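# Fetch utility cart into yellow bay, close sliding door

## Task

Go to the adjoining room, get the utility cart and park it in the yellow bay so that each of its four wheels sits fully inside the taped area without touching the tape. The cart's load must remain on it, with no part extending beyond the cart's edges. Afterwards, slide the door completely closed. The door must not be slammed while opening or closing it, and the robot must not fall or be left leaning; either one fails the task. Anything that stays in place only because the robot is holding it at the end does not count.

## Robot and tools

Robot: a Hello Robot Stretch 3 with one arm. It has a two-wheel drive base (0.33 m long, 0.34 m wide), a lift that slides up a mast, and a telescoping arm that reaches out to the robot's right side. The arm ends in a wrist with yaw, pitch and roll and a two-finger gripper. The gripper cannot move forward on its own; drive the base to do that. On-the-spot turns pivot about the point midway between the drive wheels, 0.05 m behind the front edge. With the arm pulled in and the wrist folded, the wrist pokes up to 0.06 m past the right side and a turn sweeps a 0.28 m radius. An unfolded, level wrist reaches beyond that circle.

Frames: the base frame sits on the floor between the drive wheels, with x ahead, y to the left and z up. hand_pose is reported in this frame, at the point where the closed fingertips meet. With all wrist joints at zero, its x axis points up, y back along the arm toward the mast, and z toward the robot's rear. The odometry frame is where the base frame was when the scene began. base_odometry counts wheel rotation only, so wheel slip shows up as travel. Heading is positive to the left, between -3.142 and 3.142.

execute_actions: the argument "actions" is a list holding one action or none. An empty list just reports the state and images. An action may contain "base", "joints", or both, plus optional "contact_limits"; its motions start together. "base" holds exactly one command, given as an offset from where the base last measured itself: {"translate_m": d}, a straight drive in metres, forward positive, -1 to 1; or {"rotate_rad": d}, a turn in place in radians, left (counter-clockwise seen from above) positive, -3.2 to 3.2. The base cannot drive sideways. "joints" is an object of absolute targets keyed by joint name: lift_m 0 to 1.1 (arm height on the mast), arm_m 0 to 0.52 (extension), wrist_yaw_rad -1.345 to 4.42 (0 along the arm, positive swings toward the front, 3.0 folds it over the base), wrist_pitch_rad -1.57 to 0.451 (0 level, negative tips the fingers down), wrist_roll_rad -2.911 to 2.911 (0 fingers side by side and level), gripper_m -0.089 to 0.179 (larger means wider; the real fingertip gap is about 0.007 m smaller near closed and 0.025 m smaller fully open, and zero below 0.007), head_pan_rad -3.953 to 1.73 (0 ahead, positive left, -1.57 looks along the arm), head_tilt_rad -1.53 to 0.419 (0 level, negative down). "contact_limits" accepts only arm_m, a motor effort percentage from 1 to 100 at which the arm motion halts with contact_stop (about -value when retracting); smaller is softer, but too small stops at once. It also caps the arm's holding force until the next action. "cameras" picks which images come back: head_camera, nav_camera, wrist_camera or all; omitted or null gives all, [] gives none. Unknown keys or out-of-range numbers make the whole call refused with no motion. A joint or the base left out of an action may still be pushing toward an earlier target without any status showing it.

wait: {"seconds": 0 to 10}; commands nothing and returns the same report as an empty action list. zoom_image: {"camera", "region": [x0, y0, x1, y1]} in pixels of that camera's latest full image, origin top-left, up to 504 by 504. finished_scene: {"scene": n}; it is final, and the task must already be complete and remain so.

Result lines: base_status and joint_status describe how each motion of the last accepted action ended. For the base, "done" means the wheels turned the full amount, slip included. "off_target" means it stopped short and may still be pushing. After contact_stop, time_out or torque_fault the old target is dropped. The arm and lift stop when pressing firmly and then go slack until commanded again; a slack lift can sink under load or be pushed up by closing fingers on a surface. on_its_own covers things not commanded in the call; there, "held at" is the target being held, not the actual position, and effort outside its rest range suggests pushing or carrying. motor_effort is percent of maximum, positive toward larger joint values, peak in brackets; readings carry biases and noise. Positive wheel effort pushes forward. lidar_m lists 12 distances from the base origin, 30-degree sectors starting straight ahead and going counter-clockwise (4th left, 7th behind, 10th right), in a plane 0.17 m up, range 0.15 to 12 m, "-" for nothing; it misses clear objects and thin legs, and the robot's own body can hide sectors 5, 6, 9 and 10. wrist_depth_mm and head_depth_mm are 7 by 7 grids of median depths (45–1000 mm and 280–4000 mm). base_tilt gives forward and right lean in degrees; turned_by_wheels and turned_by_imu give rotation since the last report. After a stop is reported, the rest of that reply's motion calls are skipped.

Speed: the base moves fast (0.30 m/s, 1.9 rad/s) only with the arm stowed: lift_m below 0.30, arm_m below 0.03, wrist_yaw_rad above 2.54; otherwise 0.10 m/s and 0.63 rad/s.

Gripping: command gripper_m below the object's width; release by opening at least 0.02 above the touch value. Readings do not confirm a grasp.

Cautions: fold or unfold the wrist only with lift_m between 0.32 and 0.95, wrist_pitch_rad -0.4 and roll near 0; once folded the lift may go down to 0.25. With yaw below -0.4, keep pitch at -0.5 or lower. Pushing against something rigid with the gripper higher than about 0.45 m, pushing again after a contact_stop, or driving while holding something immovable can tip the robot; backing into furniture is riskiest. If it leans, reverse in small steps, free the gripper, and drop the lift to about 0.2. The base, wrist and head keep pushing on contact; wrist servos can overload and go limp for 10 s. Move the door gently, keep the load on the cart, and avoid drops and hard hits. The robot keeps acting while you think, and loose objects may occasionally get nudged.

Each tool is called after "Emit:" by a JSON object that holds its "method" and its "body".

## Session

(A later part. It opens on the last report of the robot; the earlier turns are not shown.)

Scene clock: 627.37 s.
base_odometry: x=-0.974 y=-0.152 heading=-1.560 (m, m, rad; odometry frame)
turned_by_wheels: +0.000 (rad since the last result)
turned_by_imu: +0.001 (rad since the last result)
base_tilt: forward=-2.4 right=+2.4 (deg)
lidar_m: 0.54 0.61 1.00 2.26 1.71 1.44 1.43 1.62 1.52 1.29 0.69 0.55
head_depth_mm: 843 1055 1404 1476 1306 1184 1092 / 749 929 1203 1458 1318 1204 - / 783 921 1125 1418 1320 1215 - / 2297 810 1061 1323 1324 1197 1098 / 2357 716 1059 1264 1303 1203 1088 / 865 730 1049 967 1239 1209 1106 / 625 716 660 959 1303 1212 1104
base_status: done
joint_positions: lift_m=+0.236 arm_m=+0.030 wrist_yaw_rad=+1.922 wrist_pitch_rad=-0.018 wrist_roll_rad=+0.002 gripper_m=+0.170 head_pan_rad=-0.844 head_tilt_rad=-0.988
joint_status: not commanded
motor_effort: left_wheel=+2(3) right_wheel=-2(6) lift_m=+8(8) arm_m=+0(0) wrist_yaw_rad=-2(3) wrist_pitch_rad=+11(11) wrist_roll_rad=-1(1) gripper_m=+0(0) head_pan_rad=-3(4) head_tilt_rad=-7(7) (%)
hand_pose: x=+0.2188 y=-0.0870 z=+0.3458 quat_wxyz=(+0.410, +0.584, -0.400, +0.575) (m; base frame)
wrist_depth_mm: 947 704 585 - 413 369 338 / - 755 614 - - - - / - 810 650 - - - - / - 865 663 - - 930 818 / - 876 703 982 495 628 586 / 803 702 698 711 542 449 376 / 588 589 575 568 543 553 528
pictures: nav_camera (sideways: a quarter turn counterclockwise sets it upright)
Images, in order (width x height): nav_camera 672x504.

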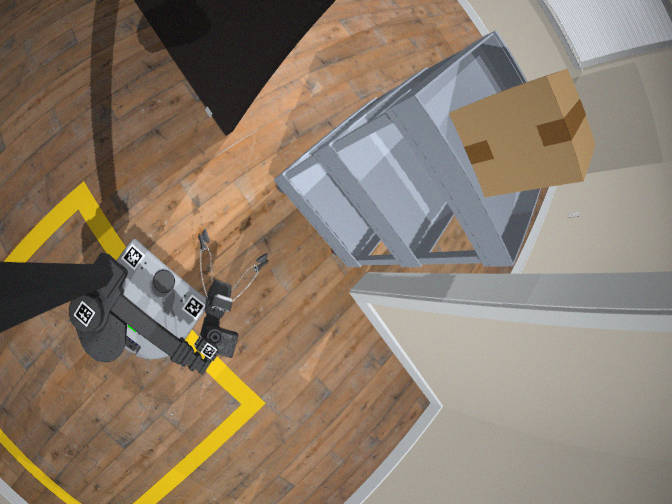

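Emit:
{"method": "execute_actions", "body": {"actions": [{"base":{"rotate_rad":0.675}}], "cameras": []}}

Emit:
{"method": "execute_actions", "body": {"actions": [{"base":{"translate_m":0.277}}], "cameras": []}}

Emit:
{"method": "execute_actions", "body": {"actions": [{"base":{"rotate_rad":-0.93},"joints":{"wrist_yaw_rad":1.6}}]}}

Scene clock: 640.27 s.
base_odometry: x=-0.974 y=-0.152 heading=-0.885 (m, m, rad; odometry frame)
turned_by_wheels: +0.675 (rad since the last result)
turned_by_imu: +0.678 (rad since the last result)
base_tilt: forward=-2.3 right=+2.4 (deg)
lidar_m: 0.66 1.32 2.27 1.58 1.43 1.44 1.67 1.52 1.02 0.62 0.54 0.62
head_depth_mm: 624 698 1022 984 1278 1191 1091 / 633 713 1028 984 1284 1201 - / 875 740 1009 993 1287 1204 - / 956 814 1614 1449 1327 1196 1097 / 2361 1997 1704 1499 1338 1208 1092 / 2380 1997 1720 1477 1287 1204 1098 / 2424 2012 812 941 1283 1212 1108
base_status: done
joint_positions: lift_m=+0.236 arm_m=+0.030 wrist_yaw_rad=+1.922 wrist_pitch_rad=-0.018 wrist_roll_rad=+0.002 gripper_m=+0.170 head_pan_rad=-0.844 head_tilt_rad=-0.988
joint_status: not commanded
motor_effort: left_wheel=-2(4) right_wheel=+2(4) lift_m=+9(8) arm_m=-1(1) wrist_yaw_rad=-2(3) wrist_pitch_rad=+11(11) wrist_roll_rad=-1(1) gripper_m=+0(0) head_pan_rad=-5(4) head_tilt_rad=-7(7) (%)
hand_pose: x=+0.2188 y=-0.0872 z=+0.3458 quat_wxyz=(+0.410, +0.584, -0.400, +0.575) (m; base frame)
wrist_depth_mm: - - - - 618 428 - / - - - - 637 458 - / - - - - 656 471 - / - - - - 684 507 - / - - - 988 693 516 939 / 809 715 742 717 674 556 698 / 587 588 577 568 566 533 542
pictures: none
No camera images: the call's "cameras" was empty. Leave "cameras" out to get every camera's image.

Scene clock: 644.20 s.
base_odometry: x=-0.798 y=-0.366 heading=-0.885 (m, m, rad; odometry frame)
turned_by_wheels: +0.000 (rad since the last result)
turned_by_imu: +0.000 (rad since the last result)
base_tilt: forward=-2.4 right=+2.4 (deg)
lidar_m: 0.45 0.88 2.06 1.77 1.61 1.62 1.91 1.73 0.69 0.41 0.43 0.37
head_depth_mm: 842 707 625 888 870 1183 1091 / 860 1091 1093 1219 1159 1207 - / 2356 1961 1694 1476 1315 1209 - / 2380 1997 1706 1496 1326 1198 1098 / 2395 1958 504 622 864 1187 1091 / 316 367 454 549 880 1193 1101 / 309 368 416 580 890 1211 1099
base_status: done
joint_positions: lift_m=+0.236 arm_m=+0.030 wrist_yaw_rad=+1.922 wrist_pitch_rad=-0.018 wrist_roll_rad=+0.002 gripper_m=+0.170 head_pan_rad=-0.844 head_tilt_rad=-0.988
joint_status: not commanded
motor_effort: left_wheel=-2(3) right_wheel=+1(5) lift_m=+9(8) arm_m=-1(1) wrist_yaw_rad=-2(2) wrist_pitch_rad=+11(11) wrist_roll_rad=-1(1) gripper_m=+0(1) head_pan_rad=-2(3) head_tilt_rad=-7(7) (%)
hand_pose: x=+0.2188 y=-0.0872 z=+0.3458 quat_wxyz=(+0.410, +0.584, -0.400, +0.575) (m; base frame)
wrist_depth_mm: - - - 579 330 230 177 / - - - 607 339 234 180 / - - - 636 348 240 183 / - - - 682 362 247 193 / - - - 725 374 275 198 / 816 708 741 679 386 271 682 / 587 590 577 566 399 264 219
pictures: none
No camera images: the call's "cameras" was empty. Leave "cameras" out to get every camera's image.

Scene clock: 646.67 s.
base_odometry: x=-0.798 y=-0.366 heading=-1.815 (m, m, rad; odometry frame)
turned_by_wheels: -0.930 (rad since the last result)
turned_by_imu: -0.933 (rad since the last result)
base_tilt: forward=-2.4 right=+2.4 (deg)
lidar_m: 0.40 0.37 0.49 1.40 2.09 1.69 1.61 1.66 1.82 1.73 0.58 0.41
head_depth_mm: 922 1221 1601 1460 1313 1188 1094 / 803 963 1282 1453 1318 1197 - / 866 808 1104 1436 1320 1207 - / 1990 757 1040 1261 1292 1197 1099 / 659 725 639 948 1148 1202 1096 / 580 666 655 684 1202 1206 1098 / 537 610 660 943 1308 1211 1060
base_status: done
joint_positions: lift_m=+0.236 arm_m=+0.030 wrist_yaw_rad=+1.602 wrist_pitch_rad=-0.018 wrist_roll_rad=+0.002 gripper_m=+0.170 head_pan_rad=-0.844 head_tilt_rad=-0.988
joint_status: all done
motor_effort: left_wheel=+1(5) right_wheel=-2(4) lift_m=+9(9) arm_m=+0(0) wrist_yaw_rad=-2(3) wrist_pitch_rad=+11(11) wrist_roll_rad=-1(1) gripper_m=+0(0) head_pan_rad=-3(4) head_tilt_rad=-7(7) (%)
hand_pose: x=+0.2343 y=-0.1672 z=+0.3458 quat_wxyz=(+0.496, +0.513, -0.488, +0.503) (m; base frame)
wrist_depth_mm: - - - 283 276 284 292 / - - - 853 - - - / 465 - - - - - - / 325 - - 885 939 853 - / 319 - - 671 611 627 505 / 326 708 738 480 346 354 367 / 349 576 578 524 358 369 477
pictures: head_camera (sideways: a quarter turn clockwise sets it upright), nav_camera (sideways: a quarter turn counterclockwise sets it upright), wrist_camera
Images, in order (width x height): head_camera 896x504, nav_camera 672x504, wrist_camera 644x364.

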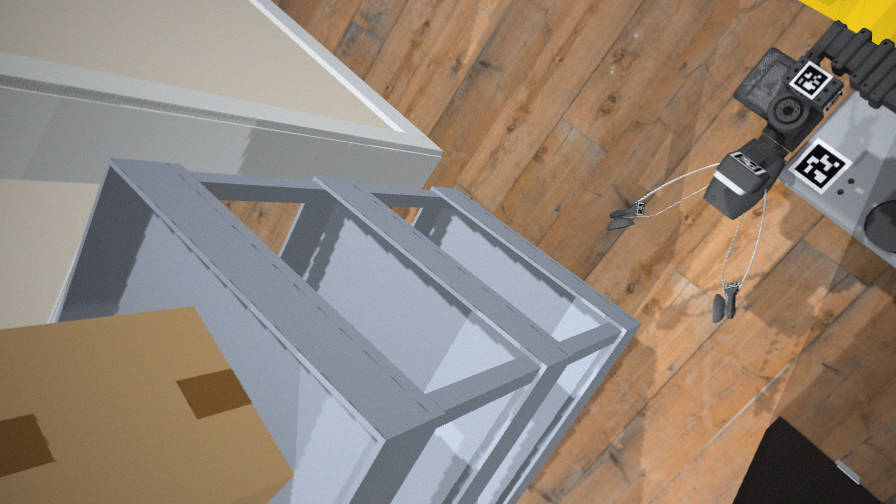

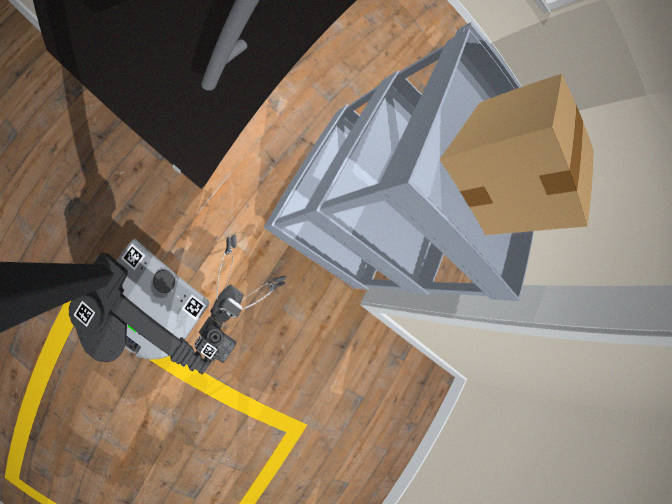

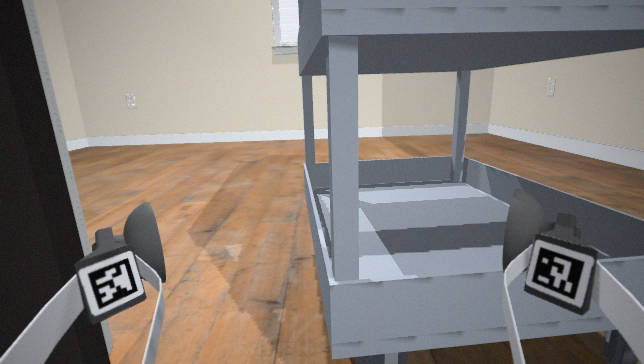

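Emit:
{"method": "execute_actions", "body": {"actions": [{"base":{"translate_m":0.2}}], "cameras": ["wrist_camera"]}}

Scene clock: 652.97 s.
base_odometry: x=-0.847 y=-0.560 heading=-1.815 (m, m, rad; odometry frame)
turned_by_wheels: +0.000 (rad since the last result)
turned_by_imu: +0.000 (rad since the last result)
base_tilt: forward=-2.4 right=+2.4 (deg)
lidar_m: 0.48 0.19 0.22 0.54 2.10 1.91 1.81 1.86 1.81 1.00 0.24 0.24
head_depth_mm: 766 695 948 1398 1311 1188 1095 / 1801 712 644 950 1306 1195 - / 485 589 645 580 883 1213 - / 437 518 615 568 588 1098 1101 / 412 465 556 571 847 1183 1089 / 394 439 587 584 1128 1210 1104 / 419 526 647 845 1285 1210 1103
base_status: done
joint_positions: lift_m=+0.236 arm_m=+0.030 wrist_yaw_rad=+1.602 wrist_pitch_rad=-0.018 wrist_roll_rad=+0.002 gripper_m=+0.170 head_pan_rad=-0.844 head_tilt_rad=-0.988
joint_status: not commanded
motor_effort: left_wheel=+1(6) right_wheel=-2(3) lift_m=+8(8) arm_m=-1(1) wrist_yaw_rad=-2(2) wrist_pitch_rad=+11(11) wrist_roll_rad=-1(1) gripper_m=+0(0) head_pan_rad=-3(3) head_tilt_rad=-7(7) (%)
hand_pose: x=+0.2343 y=-0.1672 z=+0.3458 quat_wxyz=(+0.496, +0.513, -0.488, +0.503) (m; base frame)
wrist_depth_mm: - - - 93 187 256 270 / - - - 96 487 - - / - - - 100 - - - / - - - 105 764 777 - / - - - 113 569 598 497 / 812 708 732 128 424 434 442 / 591 582 579 240 338 350 342
pictures: wrist_camera
Images, in order (width x height): wrist_camera 644x364.

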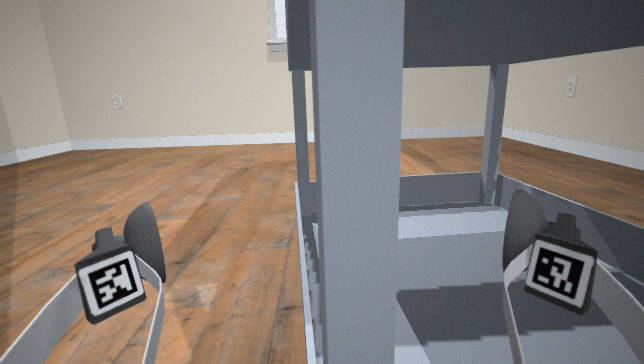

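Emit:
{"method": "execute_actions", "body": {"actions": [{"joints":{"gripper_m":-0.015}}], "cameras": []}}

Emit:
{"method": "execute_actions", "body": {"actions": [{"base":{"translate_m":-0.15}}]}}

Scene clock: 658.00 s.
base_odometry: x=-0.847 y=-0.560 heading=-1.815 (m, m, rad; odometry frame)
turned_by_wheels: +0.000 (rad since the last result)
turned_by_imu: +0.000 (rad since the last result)
base_tilt: forward=-2.3 right=+2.4 (deg)
lidar_m: 0.48 0.19 0.22 0.54 2.11 1.90 1.81 1.86 1.80 1.00 0.24 0.24
head_depth_mm: 763 696 946 1401 1321 1192 1089 / 1808 712 641 950 1301 1198 - / 484 589 643 580 878 1209 - / 437 519 614 568 597 1155 1102 / 411 465 556 572 845 1184 1094 / 394 438 584 586 1114 1213 1095 / 419 524 649 845 1279 1213 1100
base_status: not commanded
joint_positions: lift_m=+0.236 arm_m=+0.030 wrist_yaw_rad=+1.570 wrist_pitch_rad=-0.018 wrist_roll_rad=+0.004 gripper_m=-0.013 head_pan_rad=-0.844 head_tilt_rad=-0.988
joint_status: all done
on_its_own: wrist_yaw_rad is at rest, and its effort (+38) is outside its rest range (-12 to +12)
motor_effort: left_wheel=+0(2) right_wheel=+0(2) lift_m=+9(8) arm_m=+0(0) wrist_yaw_rad=+38(39) wrist_pitch_rad=+11(11) wrist_roll_rad=-2(2) gripper_m=-33(100) head_pan_rad=-2(3) head_tilt_rad=-7(7) (%)
hand_pose: x=+0.2344 y=-0.1752 z=+0.3458 quat_wxyz=(+0.504, +0.505, -0.496, +0.494) (m; base frame)
wrist_depth_mm: - - - 93 241 257 273 / - - - 96 - - - / - - - 100 - - - / - - - 105 776 773 - / - - - 109 654 599 503 / 768 754 709 114 427 443 430 / 593 591 578 120 354 348 343
pictures: none
No camera images: the call's "cameras" was empty. Leave "cameras" out to get every camera's image.

Scene clock: 660.73 s.
base_odometry: x=-0.810 y=-0.415 heading=-1.815 (m, m, rad; odometry frame)
turned_by_wheels: +0.000 (rad since the last result)
turned_by_imu: +0.001 (rad since the last result)
base_tilt: forward=-2.3 right=+2.4 (deg)
lidar_m: 0.44 0.32 0.42 1.04 2.10 1.74 1.66 1.70 1.82 1.70 0.27 0.24
head_depth_mm: 795 976 1554 1478 1308 1182 1092 / 794 708 656 1119 1321 1191 - / 1775 700 646 891 1151 1217 - / 458 543 624 568 735 1148 1107 / 423 485 581 572 805 1170 1097 / 403 441 541 574 892 1205 1083 / 404 468 632 608 1290 1211 911
base_status: done
joint_positions: lift_m=+0.236 arm_m=+0.030 wrist_yaw_rad=+1.613 wrist_pitch_rad=-0.015 wrist_roll_rad=+0.004 gripper_m=-0.010 head_pan_rad=-0.844 head_tilt_rad=-0.988
joint_status: not commanded
motor_effort: left_wheel=+2(6) right_wheel=-5(30) lift_m=+9(9) arm_m=+2(1) wrist_yaw_rad=-9(45) wrist_pitch_rad=+10(11) wrist_roll_rad=-2(2) gripper_m=-27(34) head_pan_rad=-4(4) head_tilt_rad=-7(7) (%)
hand_pose: x=+0.2342 y=-0.1641 z=+0.3464 quat_wxyz=(+0.493, +0.515, -0.486, +0.506) (m; base frame)
wrist_depth_mm: - - - 107 241 253 268 / - - - 111 - - - / - - - 117 - - - / - - - 121 781 768 - / 449 - - 125 618 595 511 / 445 753 700 132 424 441 432 / 318 590 575 140 354 350 346
pictures: head_camera (sideways: a quarter turn clockwise sets it upright), nav_camera (sideways: a quarter turn counterclockwise sets it upright), wrist_camera
Images, in order (width x height): head_camera 896x504, nav_camera 672x504, wrist_camera 644x364.

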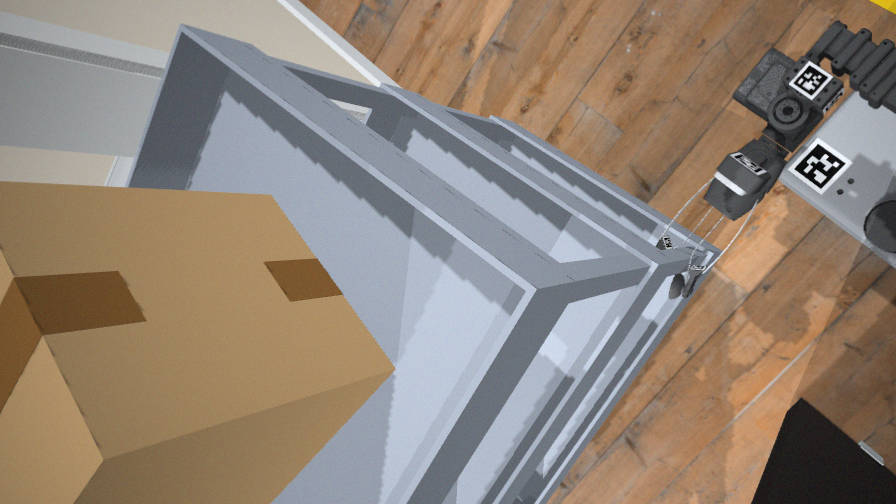

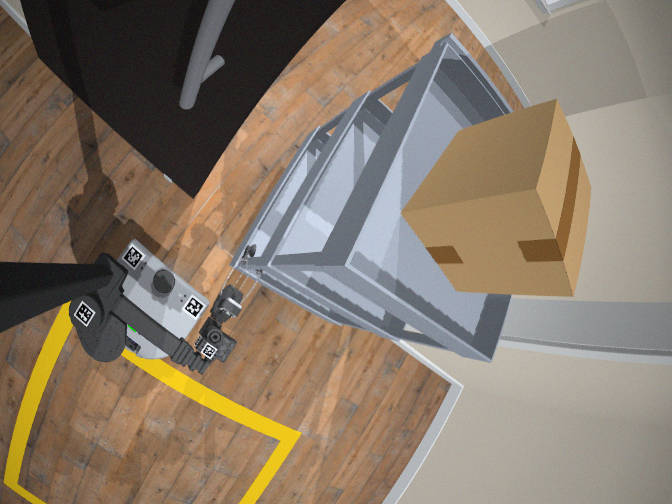

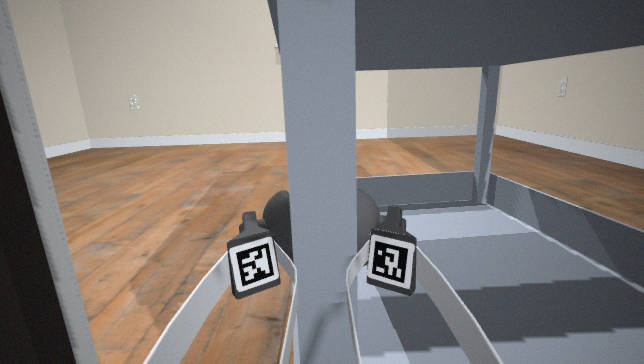

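Emit:
{"method": "execute_actions", "body": {"actions": [{"base":{"translate_m":-0.12},"joints":{"head_pan_rad":-1.1,"head_tilt_rad":-0.9}}]}}

Scene clock: 664.87 s.
base_odometry: x=-0.781 y=-0.298 heading=-1.814 (m, m, rad; odometry frame)
turned_by_wheels: +0.000 (rad since the last result)
turned_by_imu: +0.001 (rad since the last result)
base_tilt: forward=-2.4 right=+2.4 (deg)
lidar_m: 0.41 0.44 0.59 1.64 2.09 1.62 1.54 1.58 1.81 1.73 0.28 0.23
head_depth_mm: 1516 1725 1827 1556 1370 1219 1101 / 1545 1796 1852 1567 1376 1223 - / 1220 1460 1728 1542 1371 1220 1142 / 976 1045 714 910 915 1171 1086 / 819 900 701 612 541 735 1080 / 794 516 585 609 534 782 1108 / 485 454 507 574 537 828 1107
base_status: done
joint_positions: lift_m=+0.236 arm_m=+0.030 wrist_yaw_rad=+1.656 wrist_pitch_rad=-0.015 wrist_roll_rad=+0.004 gripper_m=-0.010 head_pan_rad=-1.093 head_tilt_rad=-0.902
joint_status: all done
on_its_own: wrist_yaw_rad is held at +1.652, not at your +1.600, by its stall guard, which is not easing now
motor_effort: left_wheel=+2(5) right_wheel=-8(18) lift_m=+9(9) arm_m=+2(2) wrist_yaw_rad=-4(37) wrist_pitch_rad=+9(10) wrist_roll_rad=-2(1) gripper_m=-26(29) head_pan_rad=-4(28) head_tilt_rad=+1(18) (%)
hand_pose: x=+0.2336 y=-0.1533 z=+0.3464 quat_wxyz=(+0.482, +0.526, -0.475, +0.516) (m; base frame)
wrist_depth_mm: 343 - - 107 241 253 266 / 357 - - 111 - - - / 374 - - 116 - - - / 394 413 - 121 780 771 - / 407 409 - 125 613 601 517 / 430 430 704 132 427 439 434 / 448 442 573 139 354 349 344
pictures: head_camera (sideways: a quarter turn clockwise sets it upright), nav_camera (sideways: a quarter turn counterclockwise sets it upright), wrist_camera
Images, in order (width x height): head_camera 896x504, nav_camera 672x504, wrist_camera 644x364.

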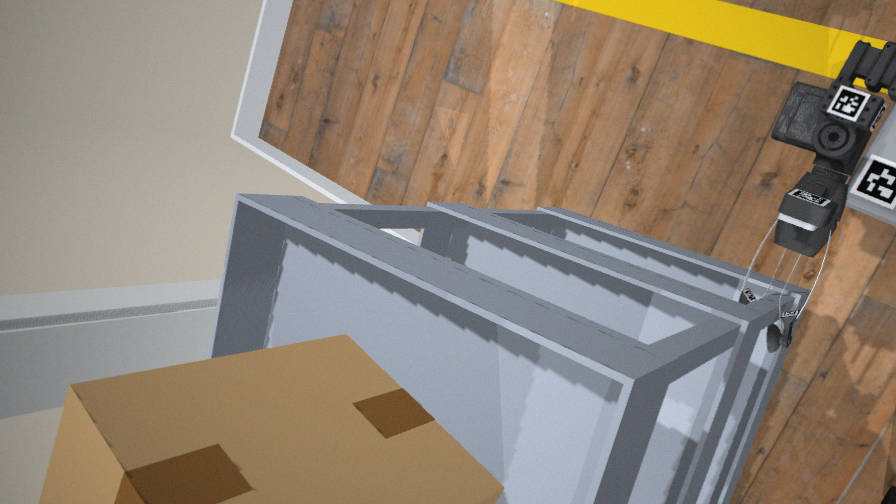

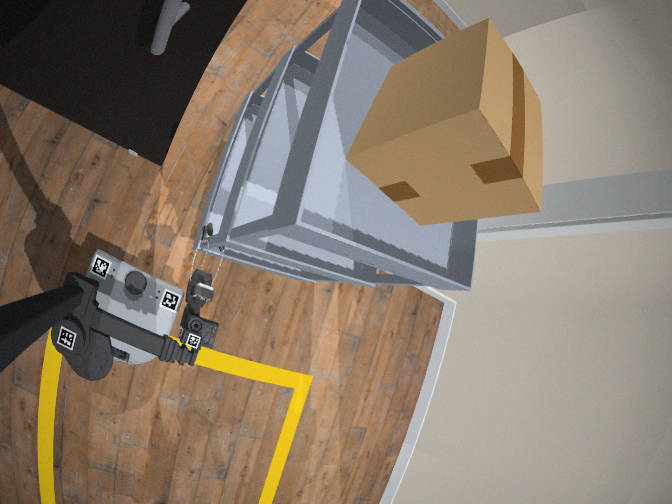

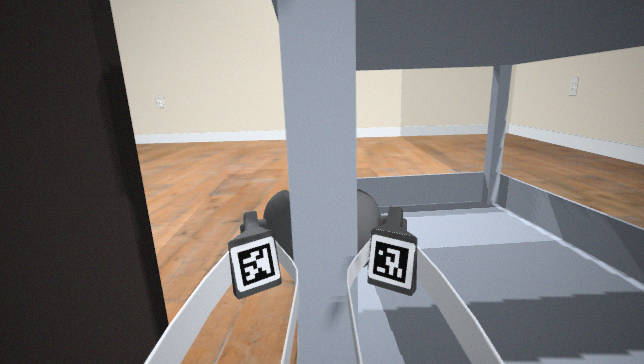

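Emit:
{"method": "execute_actions", "body": {"actions": [{"base":{"translate_m":-0.2},"joints":{"arm_m":0.12,"head_pan_rad":-0.6,"head_tilt_rad":-0.9}}]}}

Scene clock: 672.60 s.
base_odometry: x=-0.733 y=-0.104 heading=-1.814 (m, m, rad; odometry frame)
turned_by_wheels: +0.000 (rad since the last result)
turned_by_imu: +0.001 (rad since the last result)
base_tilt: forward=-2.4 right=+2.4 (deg)
lidar_m: 0.52 0.65 0.86 2.03 1.99 1.41 1.34 1.38 1.82 1.74 0.32 0.34
head_depth_mm: 519 753 700 641 1338 1213 1117 / 481 551 671 601 655 1196 1076 / 468 484 593 606 858 1101 1099 / 472 502 611 602 896 1169 1102 / 505 579 684 651 1111 1231 1107 / 550 682 721 978 1268 1233 1107 / 2806 814 742 1022 1395 1223 1112
base_status: done
joint_positions: lift_m=+0.236 arm_m=+0.120 wrist_yaw_rad=+1.568 wrist_pitch_rad=-0.015 wrist_roll_rad=+0.004 gripper_m=-0.007 head_pan_rad=-0.607 head_tilt_rad=-0.902
joint_status: all done
on_its_own: gripper_m is held at -0.008, not at your -0.015, by its stall guard, which is not easing now; wrist_yaw_rad is at rest, and its effort (+19) is outside its rest range (-12 to +12)
motor_effort: left_wheel=+1(6) right_wheel=-5(17) lift_m=+9(9) arm_m=-1(11) wrist_yaw_rad=+19(69) wrist_pitch_rad=+10(10) wrist_roll_rad=-2(2) gripper_m=-22(30) head_pan_rad=+4(41) head_tilt_rad=+2(0) (%)
hand_pose: x=+0.2345 y=-0.2659 z=+0.3464 quat_wxyz=(+0.504, +0.504, -0.497, +0.495) (m; base frame)
wrist_depth_mm: 511 - 293 111 240 253 267 / 523 - - 115 - - 612 / 543 - - 119 - - 635 / 563 - - 124 836 - 664 / 592 899 961 129 618 548 484 / 616 639 709 137 431 443 416 / 601 594 532 144 353 349 344
pictures: head_camera (sideways: a quarter turn clockwise sets it upright), nav_camera (sideways: a quarter turn counterclockwise sets it upright), wrist_camera
Images, in order (width x height): head_camera 896x504, nav_camera 672x504, wrist_camera 644x364.

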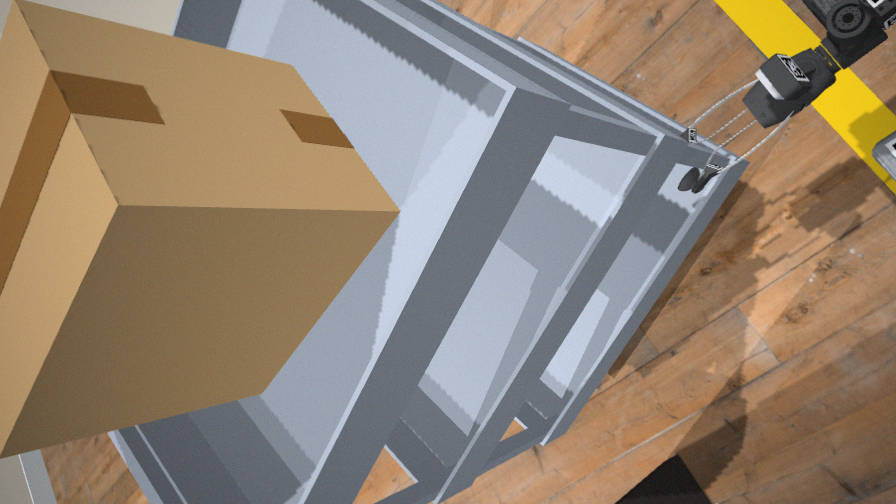

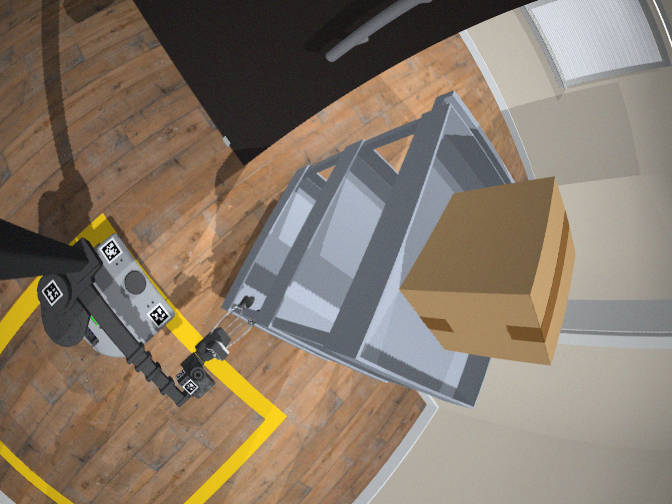

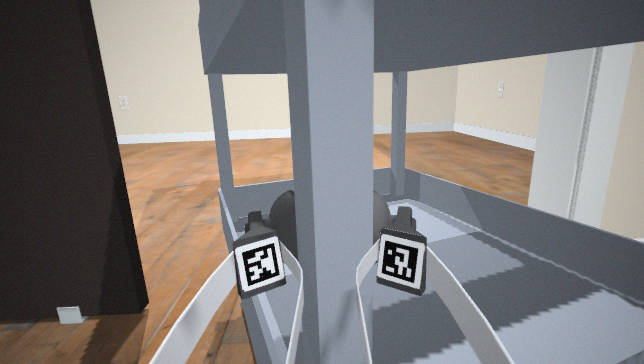

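Emit:
{"method": "execute_actions", "body": {"actions": [{"base":{"translate_m":-0.35},"joints":{"arm_m":0.15,"head_pan_rad":-0.6,"head_tilt_rad":-0.8}}]}}

Scene clock: 686.93 s.
base_odometry: x=-0.649 y=+0.236 heading=-1.814 (m, m, rad; odometry frame)
turned_by_wheels: +0.000 (rad since the last result)
turned_by_imu: +0.003 (rad since the last result)
base_tilt: forward=-2.3 right=+2.3 (deg)
lidar_m: 0.53 1.01 1.34 2.02 1.47 1.04 0.99 1.02 1.36 1.75 0.37 0.39
head_depth_mm: 1329 676 776 657 596 1263 1150 / 1174 520 644 660 573 827 1098 / 629 489 554 633 885 933 1098 / 638 518 605 663 916 1125 1121 / 644 564 678 651 936 1202 1128 / 3260 628 774 708 984 1235 1131 / 3333 2746 803 858 1034 1290 1132
base_status: done
joint_positions: lift_m=+0.236 arm_m=+0.150 wrist_yaw_rad=+1.431 wrist_pitch_rad=-0.015 wrist_roll_rad=+0.004 gripper_m=-0.007 head_pan_rad=-0.607 head_tilt_rad=-0.803
joint_status: all done
on_its_own: wrist_yaw_rad is held at +1.453, not at your +1.600, by its stall guard, which is still easing; gripper_m is held at -0.008, not at your -0.015, by its stall guard, which is not easing now
motor_effort: left_wheel=+0(4) right_wheel=-4(20) lift_m=+9(9) arm_m=-2(7) wrist_yaw_rad=+29(65) wrist_pitch_rad=+9(10) wrist_roll_rad=-2(2) gripper_m=-23(27) head_pan_rad=+4(4) head_tilt_rad=+1(15) (%)
hand_pose: x=+0.2320 y=-0.3310 z=+0.3465 quat_wxyz=(+0.537, +0.469, -0.531, +0.459) (m; base frame)
wrist_depth_mm: 762 293 218 110 236 252 279 / 783 798 - 115 - - - / 810 - - 120 - - - / 845 883 - 125 - - - / 872 682 653 129 588 530 467 / 762 714 466 134 410 444 463 / 601 589 348 145 351 300 526
pictures: head_camera (sideways: a quarter turn clockwise sets it upright), nav_camera (sideways: a quarter turn counterclockwise sets it upright), wrist_camera
Images, in order (width x height): head_camera 896x504, nav_camera 672x504, wrist_camera 644x364.

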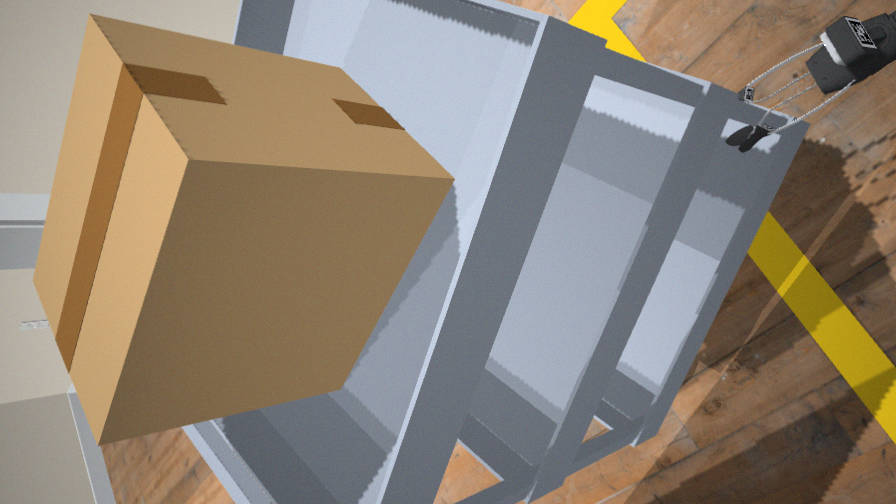

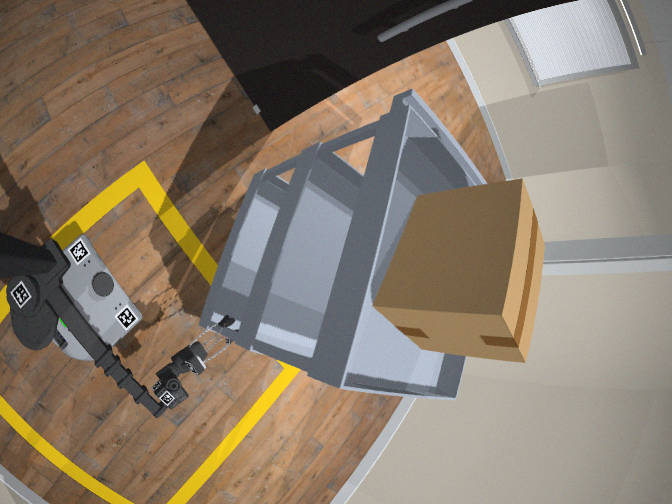

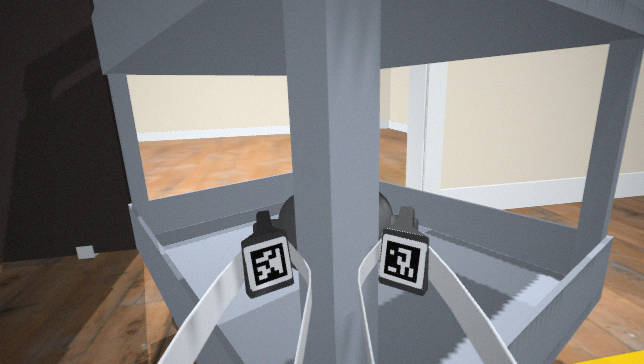

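Emit:
{"method": "execute_actions", "body": {"actions": [{"base":{"translate_m":-0.4},"joints":{"arm_m":0.15,"head_pan_rad":-0.7,"head_tilt_rad":-1.0}}]}}

Scene clock: 694.40 s.
base_odometry: x=-0.553 y=+0.624 heading=-1.814 (m, m, rad; odometry frame)
turned_by_wheels: +0.000 (rad since the last result)
turned_by_imu: +0.003 (rad since the last result)
base_tilt: forward=-2.3 right=+2.4 (deg)
lidar_m: 0.51 1.42 1.96 2.00 0.88 0.62 0.59 0.61 0.82 1.77 0.39 0.40
head_depth_mm: 1734 727 638 1420 1316 1215 1099 / 598 715 642 669 1001 1176 1098 / 464 564 631 915 1114 1193 1116 / 458 549 628 929 1181 1197 1105 / 488 589 651 948 1218 1204 1095 / 519 638 636 954 1249 1210 1102 / 554 717 652 970 1321 1215 1096
base_status: done
joint_positions: lift_m=+0.236 arm_m=+0.150 wrist_yaw_rad=+1.291 wrist_pitch_rad=-0.014 wrist_roll_rad=+0.003 gripper_m=-0.007 head_pan_rad=-0.693 head_tilt_rad=-0.988
joint_status: all done
on_its_own: wrist_yaw_rad is held at +1.306, not at your +1.600, by its stall guard, which is not easing now; gripper_m is held at -0.008, not at your -0.015, by its stall guard, which is not easing now; wrist_yaw_rad is at rest, and its effort (+19) is outside its rest range (-12 to +12)
motor_effort: left_wheel=+1(4) right_wheel=-5(23) lift_m=+9(9) arm_m=-2(2) wrist_yaw_rad=+19(48) wrist_pitch_rad=+9(9) wrist_roll_rad=-2(1) gripper_m=-21(25) head_pan_rad=-4(17) head_tilt_rad=-8(28) (%)
hand_pose: x=+0.2245 y=-0.3660 z=+0.3467 quat_wxyz=(+0.567, +0.430, -0.562, +0.421) (m; base frame)
wrist_depth_mm: 266 208 217 110 236 299 - / - - 805 115 - - - / - - - 119 - - - / - - 841 125 - - - / 579 612 661 128 565 535 943 / 685 477 471 135 407 499 693 / 603 340 362 143 342 556 550
pictures: head_camera (sideways: a quarter turn clockwise sets it upright), nav_camera (sideways: a quarter turn counterclockwise sets it upright), wrist_camera
Images, in order (width x height): head_camera 896x504, nav_camera 672x504, wrist_camera 644x364.

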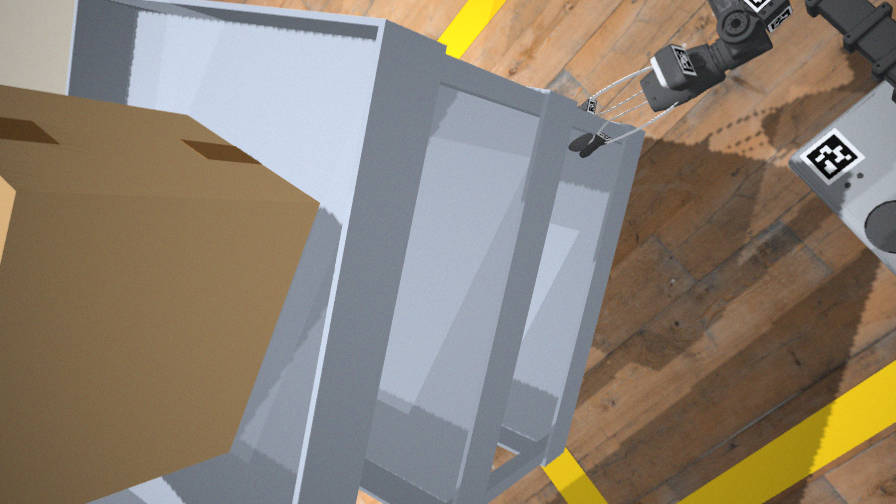

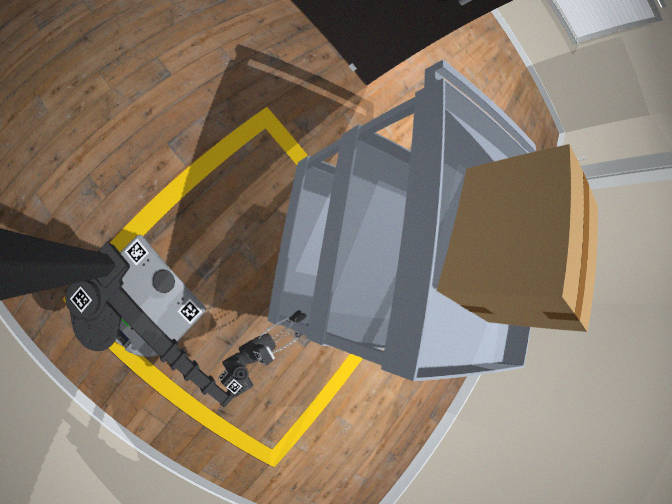

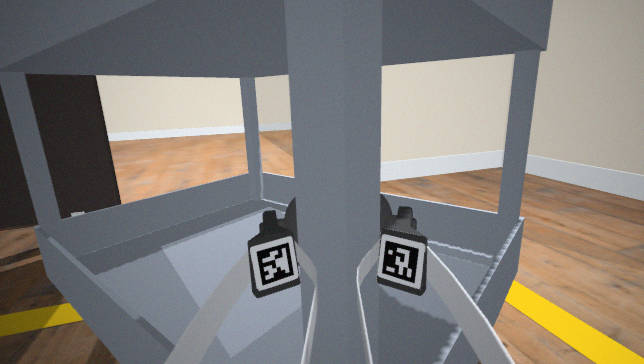

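Emit:
{"method": "execute_actions", "body": {"actions": [{"base":{"rotate_rad":-0.35},"joints":{"wrist_yaw_rad":1.3}}], "cameras": []}}

Emit:
{"method": "execute_actions", "body": {"actions": [{"base":{"translate_m":-0.2},"joints":{"arm_m":0.0,"head_pan_rad":-0.5,"head_tilt_rad":-1.05}}]}}

Scene clock: 725.57 s.
base_odometry: x=-0.553 y=+0.624 heading=-2.164 (m, m, rad; odometry frame)
turned_by_wheels: -0.350 (rad since the last result)
turned_by_imu: -0.343 (rad since the last result)
base_tilt: forward=-2.3 right=+2.4 (deg)
lidar_m: 0.35 0.48 1.51 2.02 1.51 0.74 0.60 0.60 0.65 1.00 0.35 0.33
head_depth_mm: 1621 1807 1666 1434 1310 1216 1096 / 1695 1812 622 578 1014 1176 1097 / 1705 749 645 599 879 1178 1116 / 483 538 611 590 869 1186 1105 / 400 451 558 568 873 1165 1093 / 403 455 565 586 865 1155 1102 / 406 460 573 558 853 1168 1099
base_status: done
joint_positions: lift_m=+0.236 arm_m=+0.150 wrist_yaw_rad=+1.334 wrist_pitch_rad=-0.015 wrist_roll_rad=+0.002 gripper_m=-0.007 head_pan_rad=-0.693 head_tilt_rad=-0.988
joint_status: wrist_yaw_rad off_target (ended at +1.334, target +1.300)
on_its_own: gripper_m is held at -0.008, not at your -0.015, by its stall guard, which is not easing now; wrist_yaw_rad is at rest, and its effort (-43) is outside its rest range (-12 to +12)
motor_effort: left_wheel=+4(13) right_wheel=-3(28) lift_m=+9(9) arm_m=+3(2) wrist_yaw_rad=-43(75) wrist_pitch_rad=+9(10) wrist_roll_rad=-1(2) gripper_m=-21(24) head_pan_rad=-4(4) head_tilt_rad=-7(7) (%)
hand_pose: x=+0.2273 y=-0.3549 z=+0.3466 quat_wxyz=(+0.559, +0.442, -0.552, +0.433) (m; base frame)
wrist_depth_mm: 203 209 219 108 344 - - / - 682 - 112 - - - / - - - 117 - - - / - - - 122 - - - / 592 663 654 126 974 987 943 / 481 473 442 135 647 700 693 / 374 371 362 140 521 560 554
pictures: none
No camera images: the call's "cameras" was empty. Leave "cameras" out to get every camera's image.

Scene clock: 728.60 s.
base_odometry: x=-0.441 y=+0.790 heading=-2.163 (m, m, rad; odometry frame)
turned_by_wheels: +0.001 (rad since the last result)
turned_by_imu: +0.002 (rad since the last result)
base_tilt: forward=-2.3 right=+2.4 (deg)
lidar_m: 0.34 1.56 1.70 1.95 1.04 0.51 0.41 0.41 0.45 0.69 0.26 0.26
head_depth_mm: 1742 693 1515 1435 1283 1174 1083 / 525 669 612 565 1269 1189 - / 442 544 605 547 823 1174 - / 385 460 572 556 861 1181 1117 / 379 470 591 581 1142 1189 1101 / 421 535 620 899 1264 1198 1095 / 472 621 627 940 1306 1199 1103
base_status: done
joint_positions: lift_m=+0.236 arm_m=+0.002 wrist_yaw_rad=+1.341 wrist_pitch_rad=-0.015 wrist_roll_rad=+0.001 gripper_m=-0.007 head_pan_rad=-0.507 head_tilt_rad=-1.037
joint_status: all done
joint sent to its limit — the command would take arm_m past its lower limit, so that joint was sent only as far as its limit.
on_its_own: gripper_m is held at -0.008, not at your -0.015, by its stall guard, which is not easing now; wrist_yaw_rad is at rest, and its effort (-52) is outside its rest range (-12 to +12)
motor_effort: left_wheel=+5(6) right_wheel=-14(30) lift_m=+9(9) arm_m=+1(9) wrist_yaw_rad=-52(69) wrist_pitch_rad=+9(9) wrist_roll_rad=+0(1) gripper_m=-23(24) head_pan_rad=+4(27) head_tilt_rad=-7(13) (%)
hand_pose: x=+0.2277 y=-0.2052 z=+0.3465 quat_wxyz=(+0.557, +0.444, -0.551, +0.435) (m; base frame)
wrist_depth_mm: 293 210 212 110 237 279 - / 493 - 820 114 - - - / - - - 120 - - - / - - 844 124 - - - / 960 614 651 129 571 520 937 / 720 453 444 136 431 449 684 / 592 385 365 144 356 535 551
pictures: head_camera (sideways: a quarter turn clockwise sets it upright), nav_camera (sideways: a quarter turn counterclockwise sets it upright), wrist_camera
Images, in order (width x height): head_camera 896x504, nav_camera 672x504, wrist_camera 644x364.

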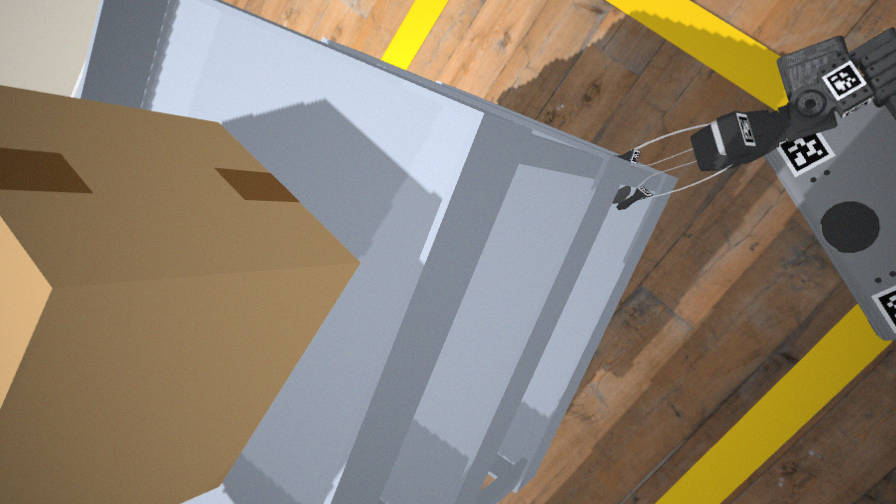

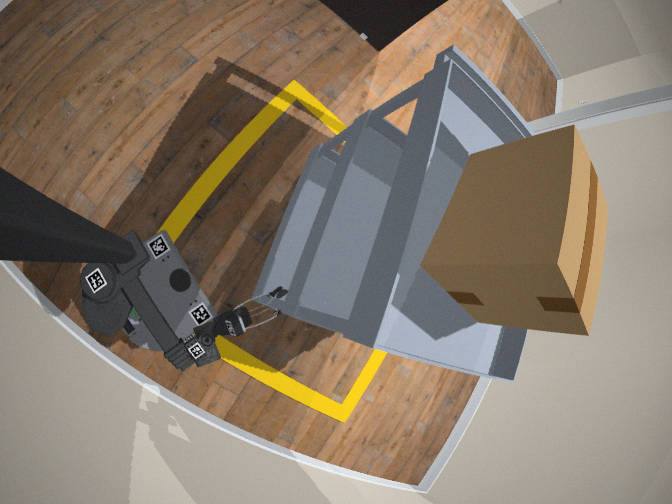

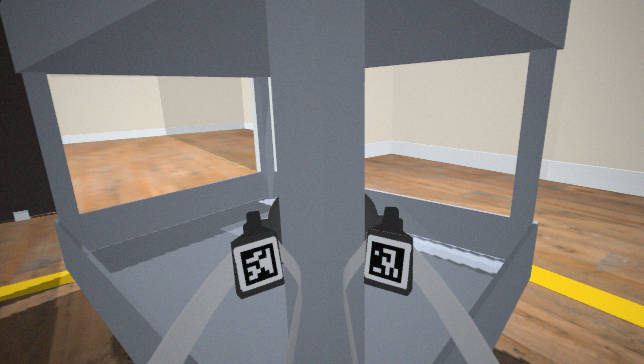

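Emit:
{"method": "execute_actions", "body": {"actions": [{"joints":{"gripper_m":0.17,"wrist_yaw_rad":1.36}}], "cameras": []}}

Emit:
{"method": "execute_actions", "body": {"actions": [{"base":{"translate_m":-0.055}}], "cameras": []}}

Emit:
{"method": "execute_actions", "body": {"actions": [{"base":{"rotate_rad":-0.4},"joints":{"wrist_yaw_rad":1.78}}]}}

Scene clock: 757.60 s.
base_odometry: x=-0.441 y=+0.790 heading=-2.164 (m, m, rad; odometry frame)
turned_by_wheels: +0.000 (rad since the last result)
turned_by_imu: +0.000 (rad since the last result)
base_tilt: forward=-2.3 right=+2.4 (deg)
lidar_m: 0.34 1.56 1.71 1.95 1.04 0.51 0.41 0.41 0.45 0.69 0.26 0.26
head_depth_mm: 1765 693 1522 1433 1299 1170 1080 / 536 670 610 563 1279 1191 - / 443 546 606 548 824 1162 - / 386 463 575 567 859 1186 1113 / 379 468 593 581 1141 1196 1107 / 419 534 620 894 1248 1197 1095 / 471 621 627 944 1301 1202 1101
base_status: not commanded
joint_positions: lift_m=+0.236 arm_m=+0.002 wrist_yaw_rad=+1.362 wrist_pitch_rad=-0.016 wrist_roll_rad=+0.001 gripper_m=+0.170 head_pan_rad=-0.507 head_tilt_rad=-1.037
joint_status: all done
motor_effort: left_wheel=+2(3) right_wheel=-3(6) lift_m=+9(9) arm_m=+1(0) wrist_yaw_rad=-3(4) wrist_pitch_rad=+10(10) wrist_roll_rad=-1(1) gripper_m=+1(98) head_pan_rad=+5(4) head_tilt_rad=-7(7) (%)
hand_pose: x=+0.2289 y=-0.1998 z=+0.3462 quat_wxyz=(+0.553, +0.450, -0.546, +0.440) (m; base frame)
wrist_depth_mm: 343 215 220 110 241 255 - / - - - 114 - - - / - - - 119 - - - / - - 843 125 - - - / - 613 636 131 585 530 938 / 808 447 460 137 452 443 712 / 591 394 361 144 356 381 550
pictures: none
No camera images: the call's "cameras" was empty. Leave "cameras" out to get every camera's image.

Scene clock: 759.10 s.
base_odometry: x=-0.410 y=+0.835 heading=-2.163 (m, m, rad; odometry frame)
turned_by_wheels: +0.000 (rad since the last result)
turned_by_imu: +0.000 (rad since the last result)
base_tilt: forward=-2.4 right=+2.4 (deg)
lidar_m: 0.38 1.61 1.76 1.93 0.91 0.45 0.36 0.36 0.39 0.61 0.48 0.30
head_depth_mm: 1729 742 1584 1436 1290 1172 1073 / 742 698 630 1374 1292 1189 - / 535 657 616 564 1033 1200 - / 464 552 606 870 1086 1185 1115 / 419 510 608 891 1193 1192 1093 / 452 575 624 924 1275 1197 1096 / 507 669 640 961 1324 1200 1103
base_status: done
joint_positions: lift_m=+0.236 arm_m=+0.002 wrist_yaw_rad=+1.362 wrist_pitch_rad=-0.017 wrist_roll_rad=+0.001 gripper_m=+0.170 head_pan_rad=-0.507 head_tilt_rad=-1.037
joint_status: not commanded
motor_effort: left_wheel=+2(3) right_wheel=-2(5) lift_m=+9(9) arm_m=+0(0) wrist_yaw_rad=-2(3) wrist_pitch_rad=+10(10) wrist_roll_rad=-1(1) gripper_m=+0(0) head_pan_rad=+4(4) head_tilt_rad=-7(8) (%)
hand_pose: x=+0.2289 y=-0.1998 z=+0.3461 quat_wxyz=(+0.553, +0.450, -0.546, +0.440) (m; base frame)
wrist_depth_mm: 484 276 217 163 244 370 - / - - - 169 - - - / - - - 177 - - - / - - 884 185 - - - / - 654 645 194 607 523 938 / 800 394 467 203 449 550 699 / 589 567 321 215 321 556 546
pictures: none
No camera images: the call's "cameras" was empty. Leave "cameras" out to get every camera's image.

Scene clock: 760.73 s.
base_odometry: x=-0.410 y=+0.835 heading=-2.563 (m, m, rad; odometry frame)
turned_by_wheels: -0.400 (rad since the last result)
turned_by_imu: -0.401 (rad since the last result)
base_tilt: forward=-2.4 right=+2.4 (deg)
lidar_m: 0.30 0.43 1.61 1.87 1.91 0.71 0.41 0.36 0.36 0.42 0.73 0.30
head_depth_mm: 1698 1826 1599 1429 1284 1176 1077 / 1755 1827 1602 1431 1288 1179 - / 1822 1834 1621 1435 1299 1199 - / 1862 1833 1562 1401 1263 1177 1114 / 1804 708 610 570 854 1193 1108 / 1854 675 623 573 871 1189 1096 / 513 553 596 575 875 1202 1096
base_status: done
joint_positions: lift_m=+0.236 arm_m=+0.002 wrist_yaw_rad=+1.778 wrist_pitch_rad=-0.017 wrist_roll_rad=+0.001 gripper_m=+0.170 head_pan_rad=-0.507 head_tilt_rad=-1.037
joint_status: all done
motor_effort: left_wheel=+2(5) right_wheel=-2(5) lift_m=+9(9) arm_m=+1(0) wrist_yaw_rad=+4(4) wrist_pitch_rad=+10(10) wrist_roll_rad=-1(1) gripper_m=+0(0) head_pan_rad=+4(3) head_tilt_rad=-7(8) (%)
hand_pose: x=+0.2290 y=-0.0943 z=+0.3461 quat_wxyz=(+0.450, +0.553, -0.441, +0.545) (m; base frame)
wrist_depth_mm: - 399 277 215 287 417 - / - 621 888 228 - - - / - - - 238 - - - / - - 890 249 - - - / - 683 645 542 619 518 936 / 810 671 410 412 394 651 707 / 589 596 529 280 363 559 552
pictures: head_camera (sideways: a quarter turn clockwise sets it upright), nav_camera (sideways: a quarter turn counterclockwise sets it upright), wrist_camera
Images, in order (width x height): head_camera 896x504, nav_camera 672x504, wrist_camera 644x364.

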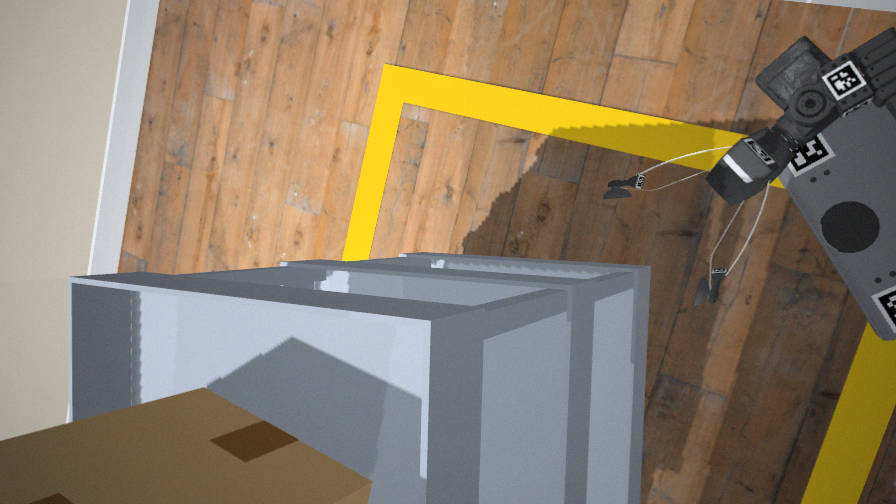

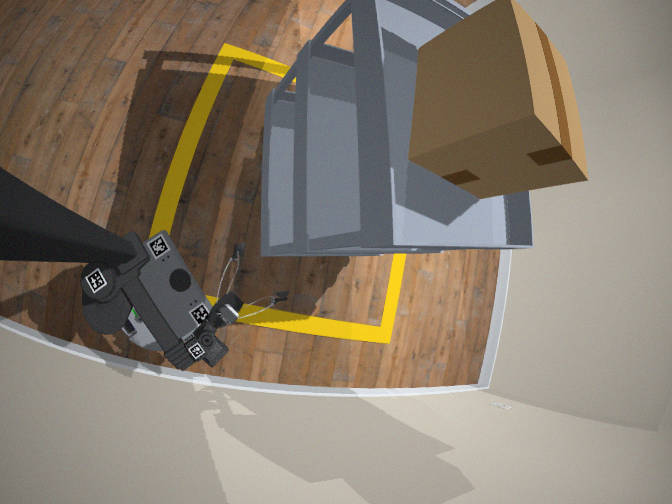

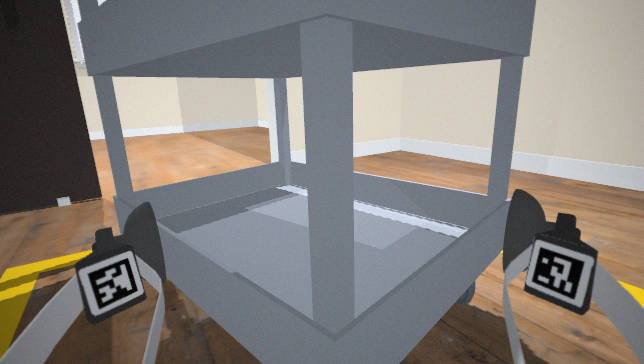

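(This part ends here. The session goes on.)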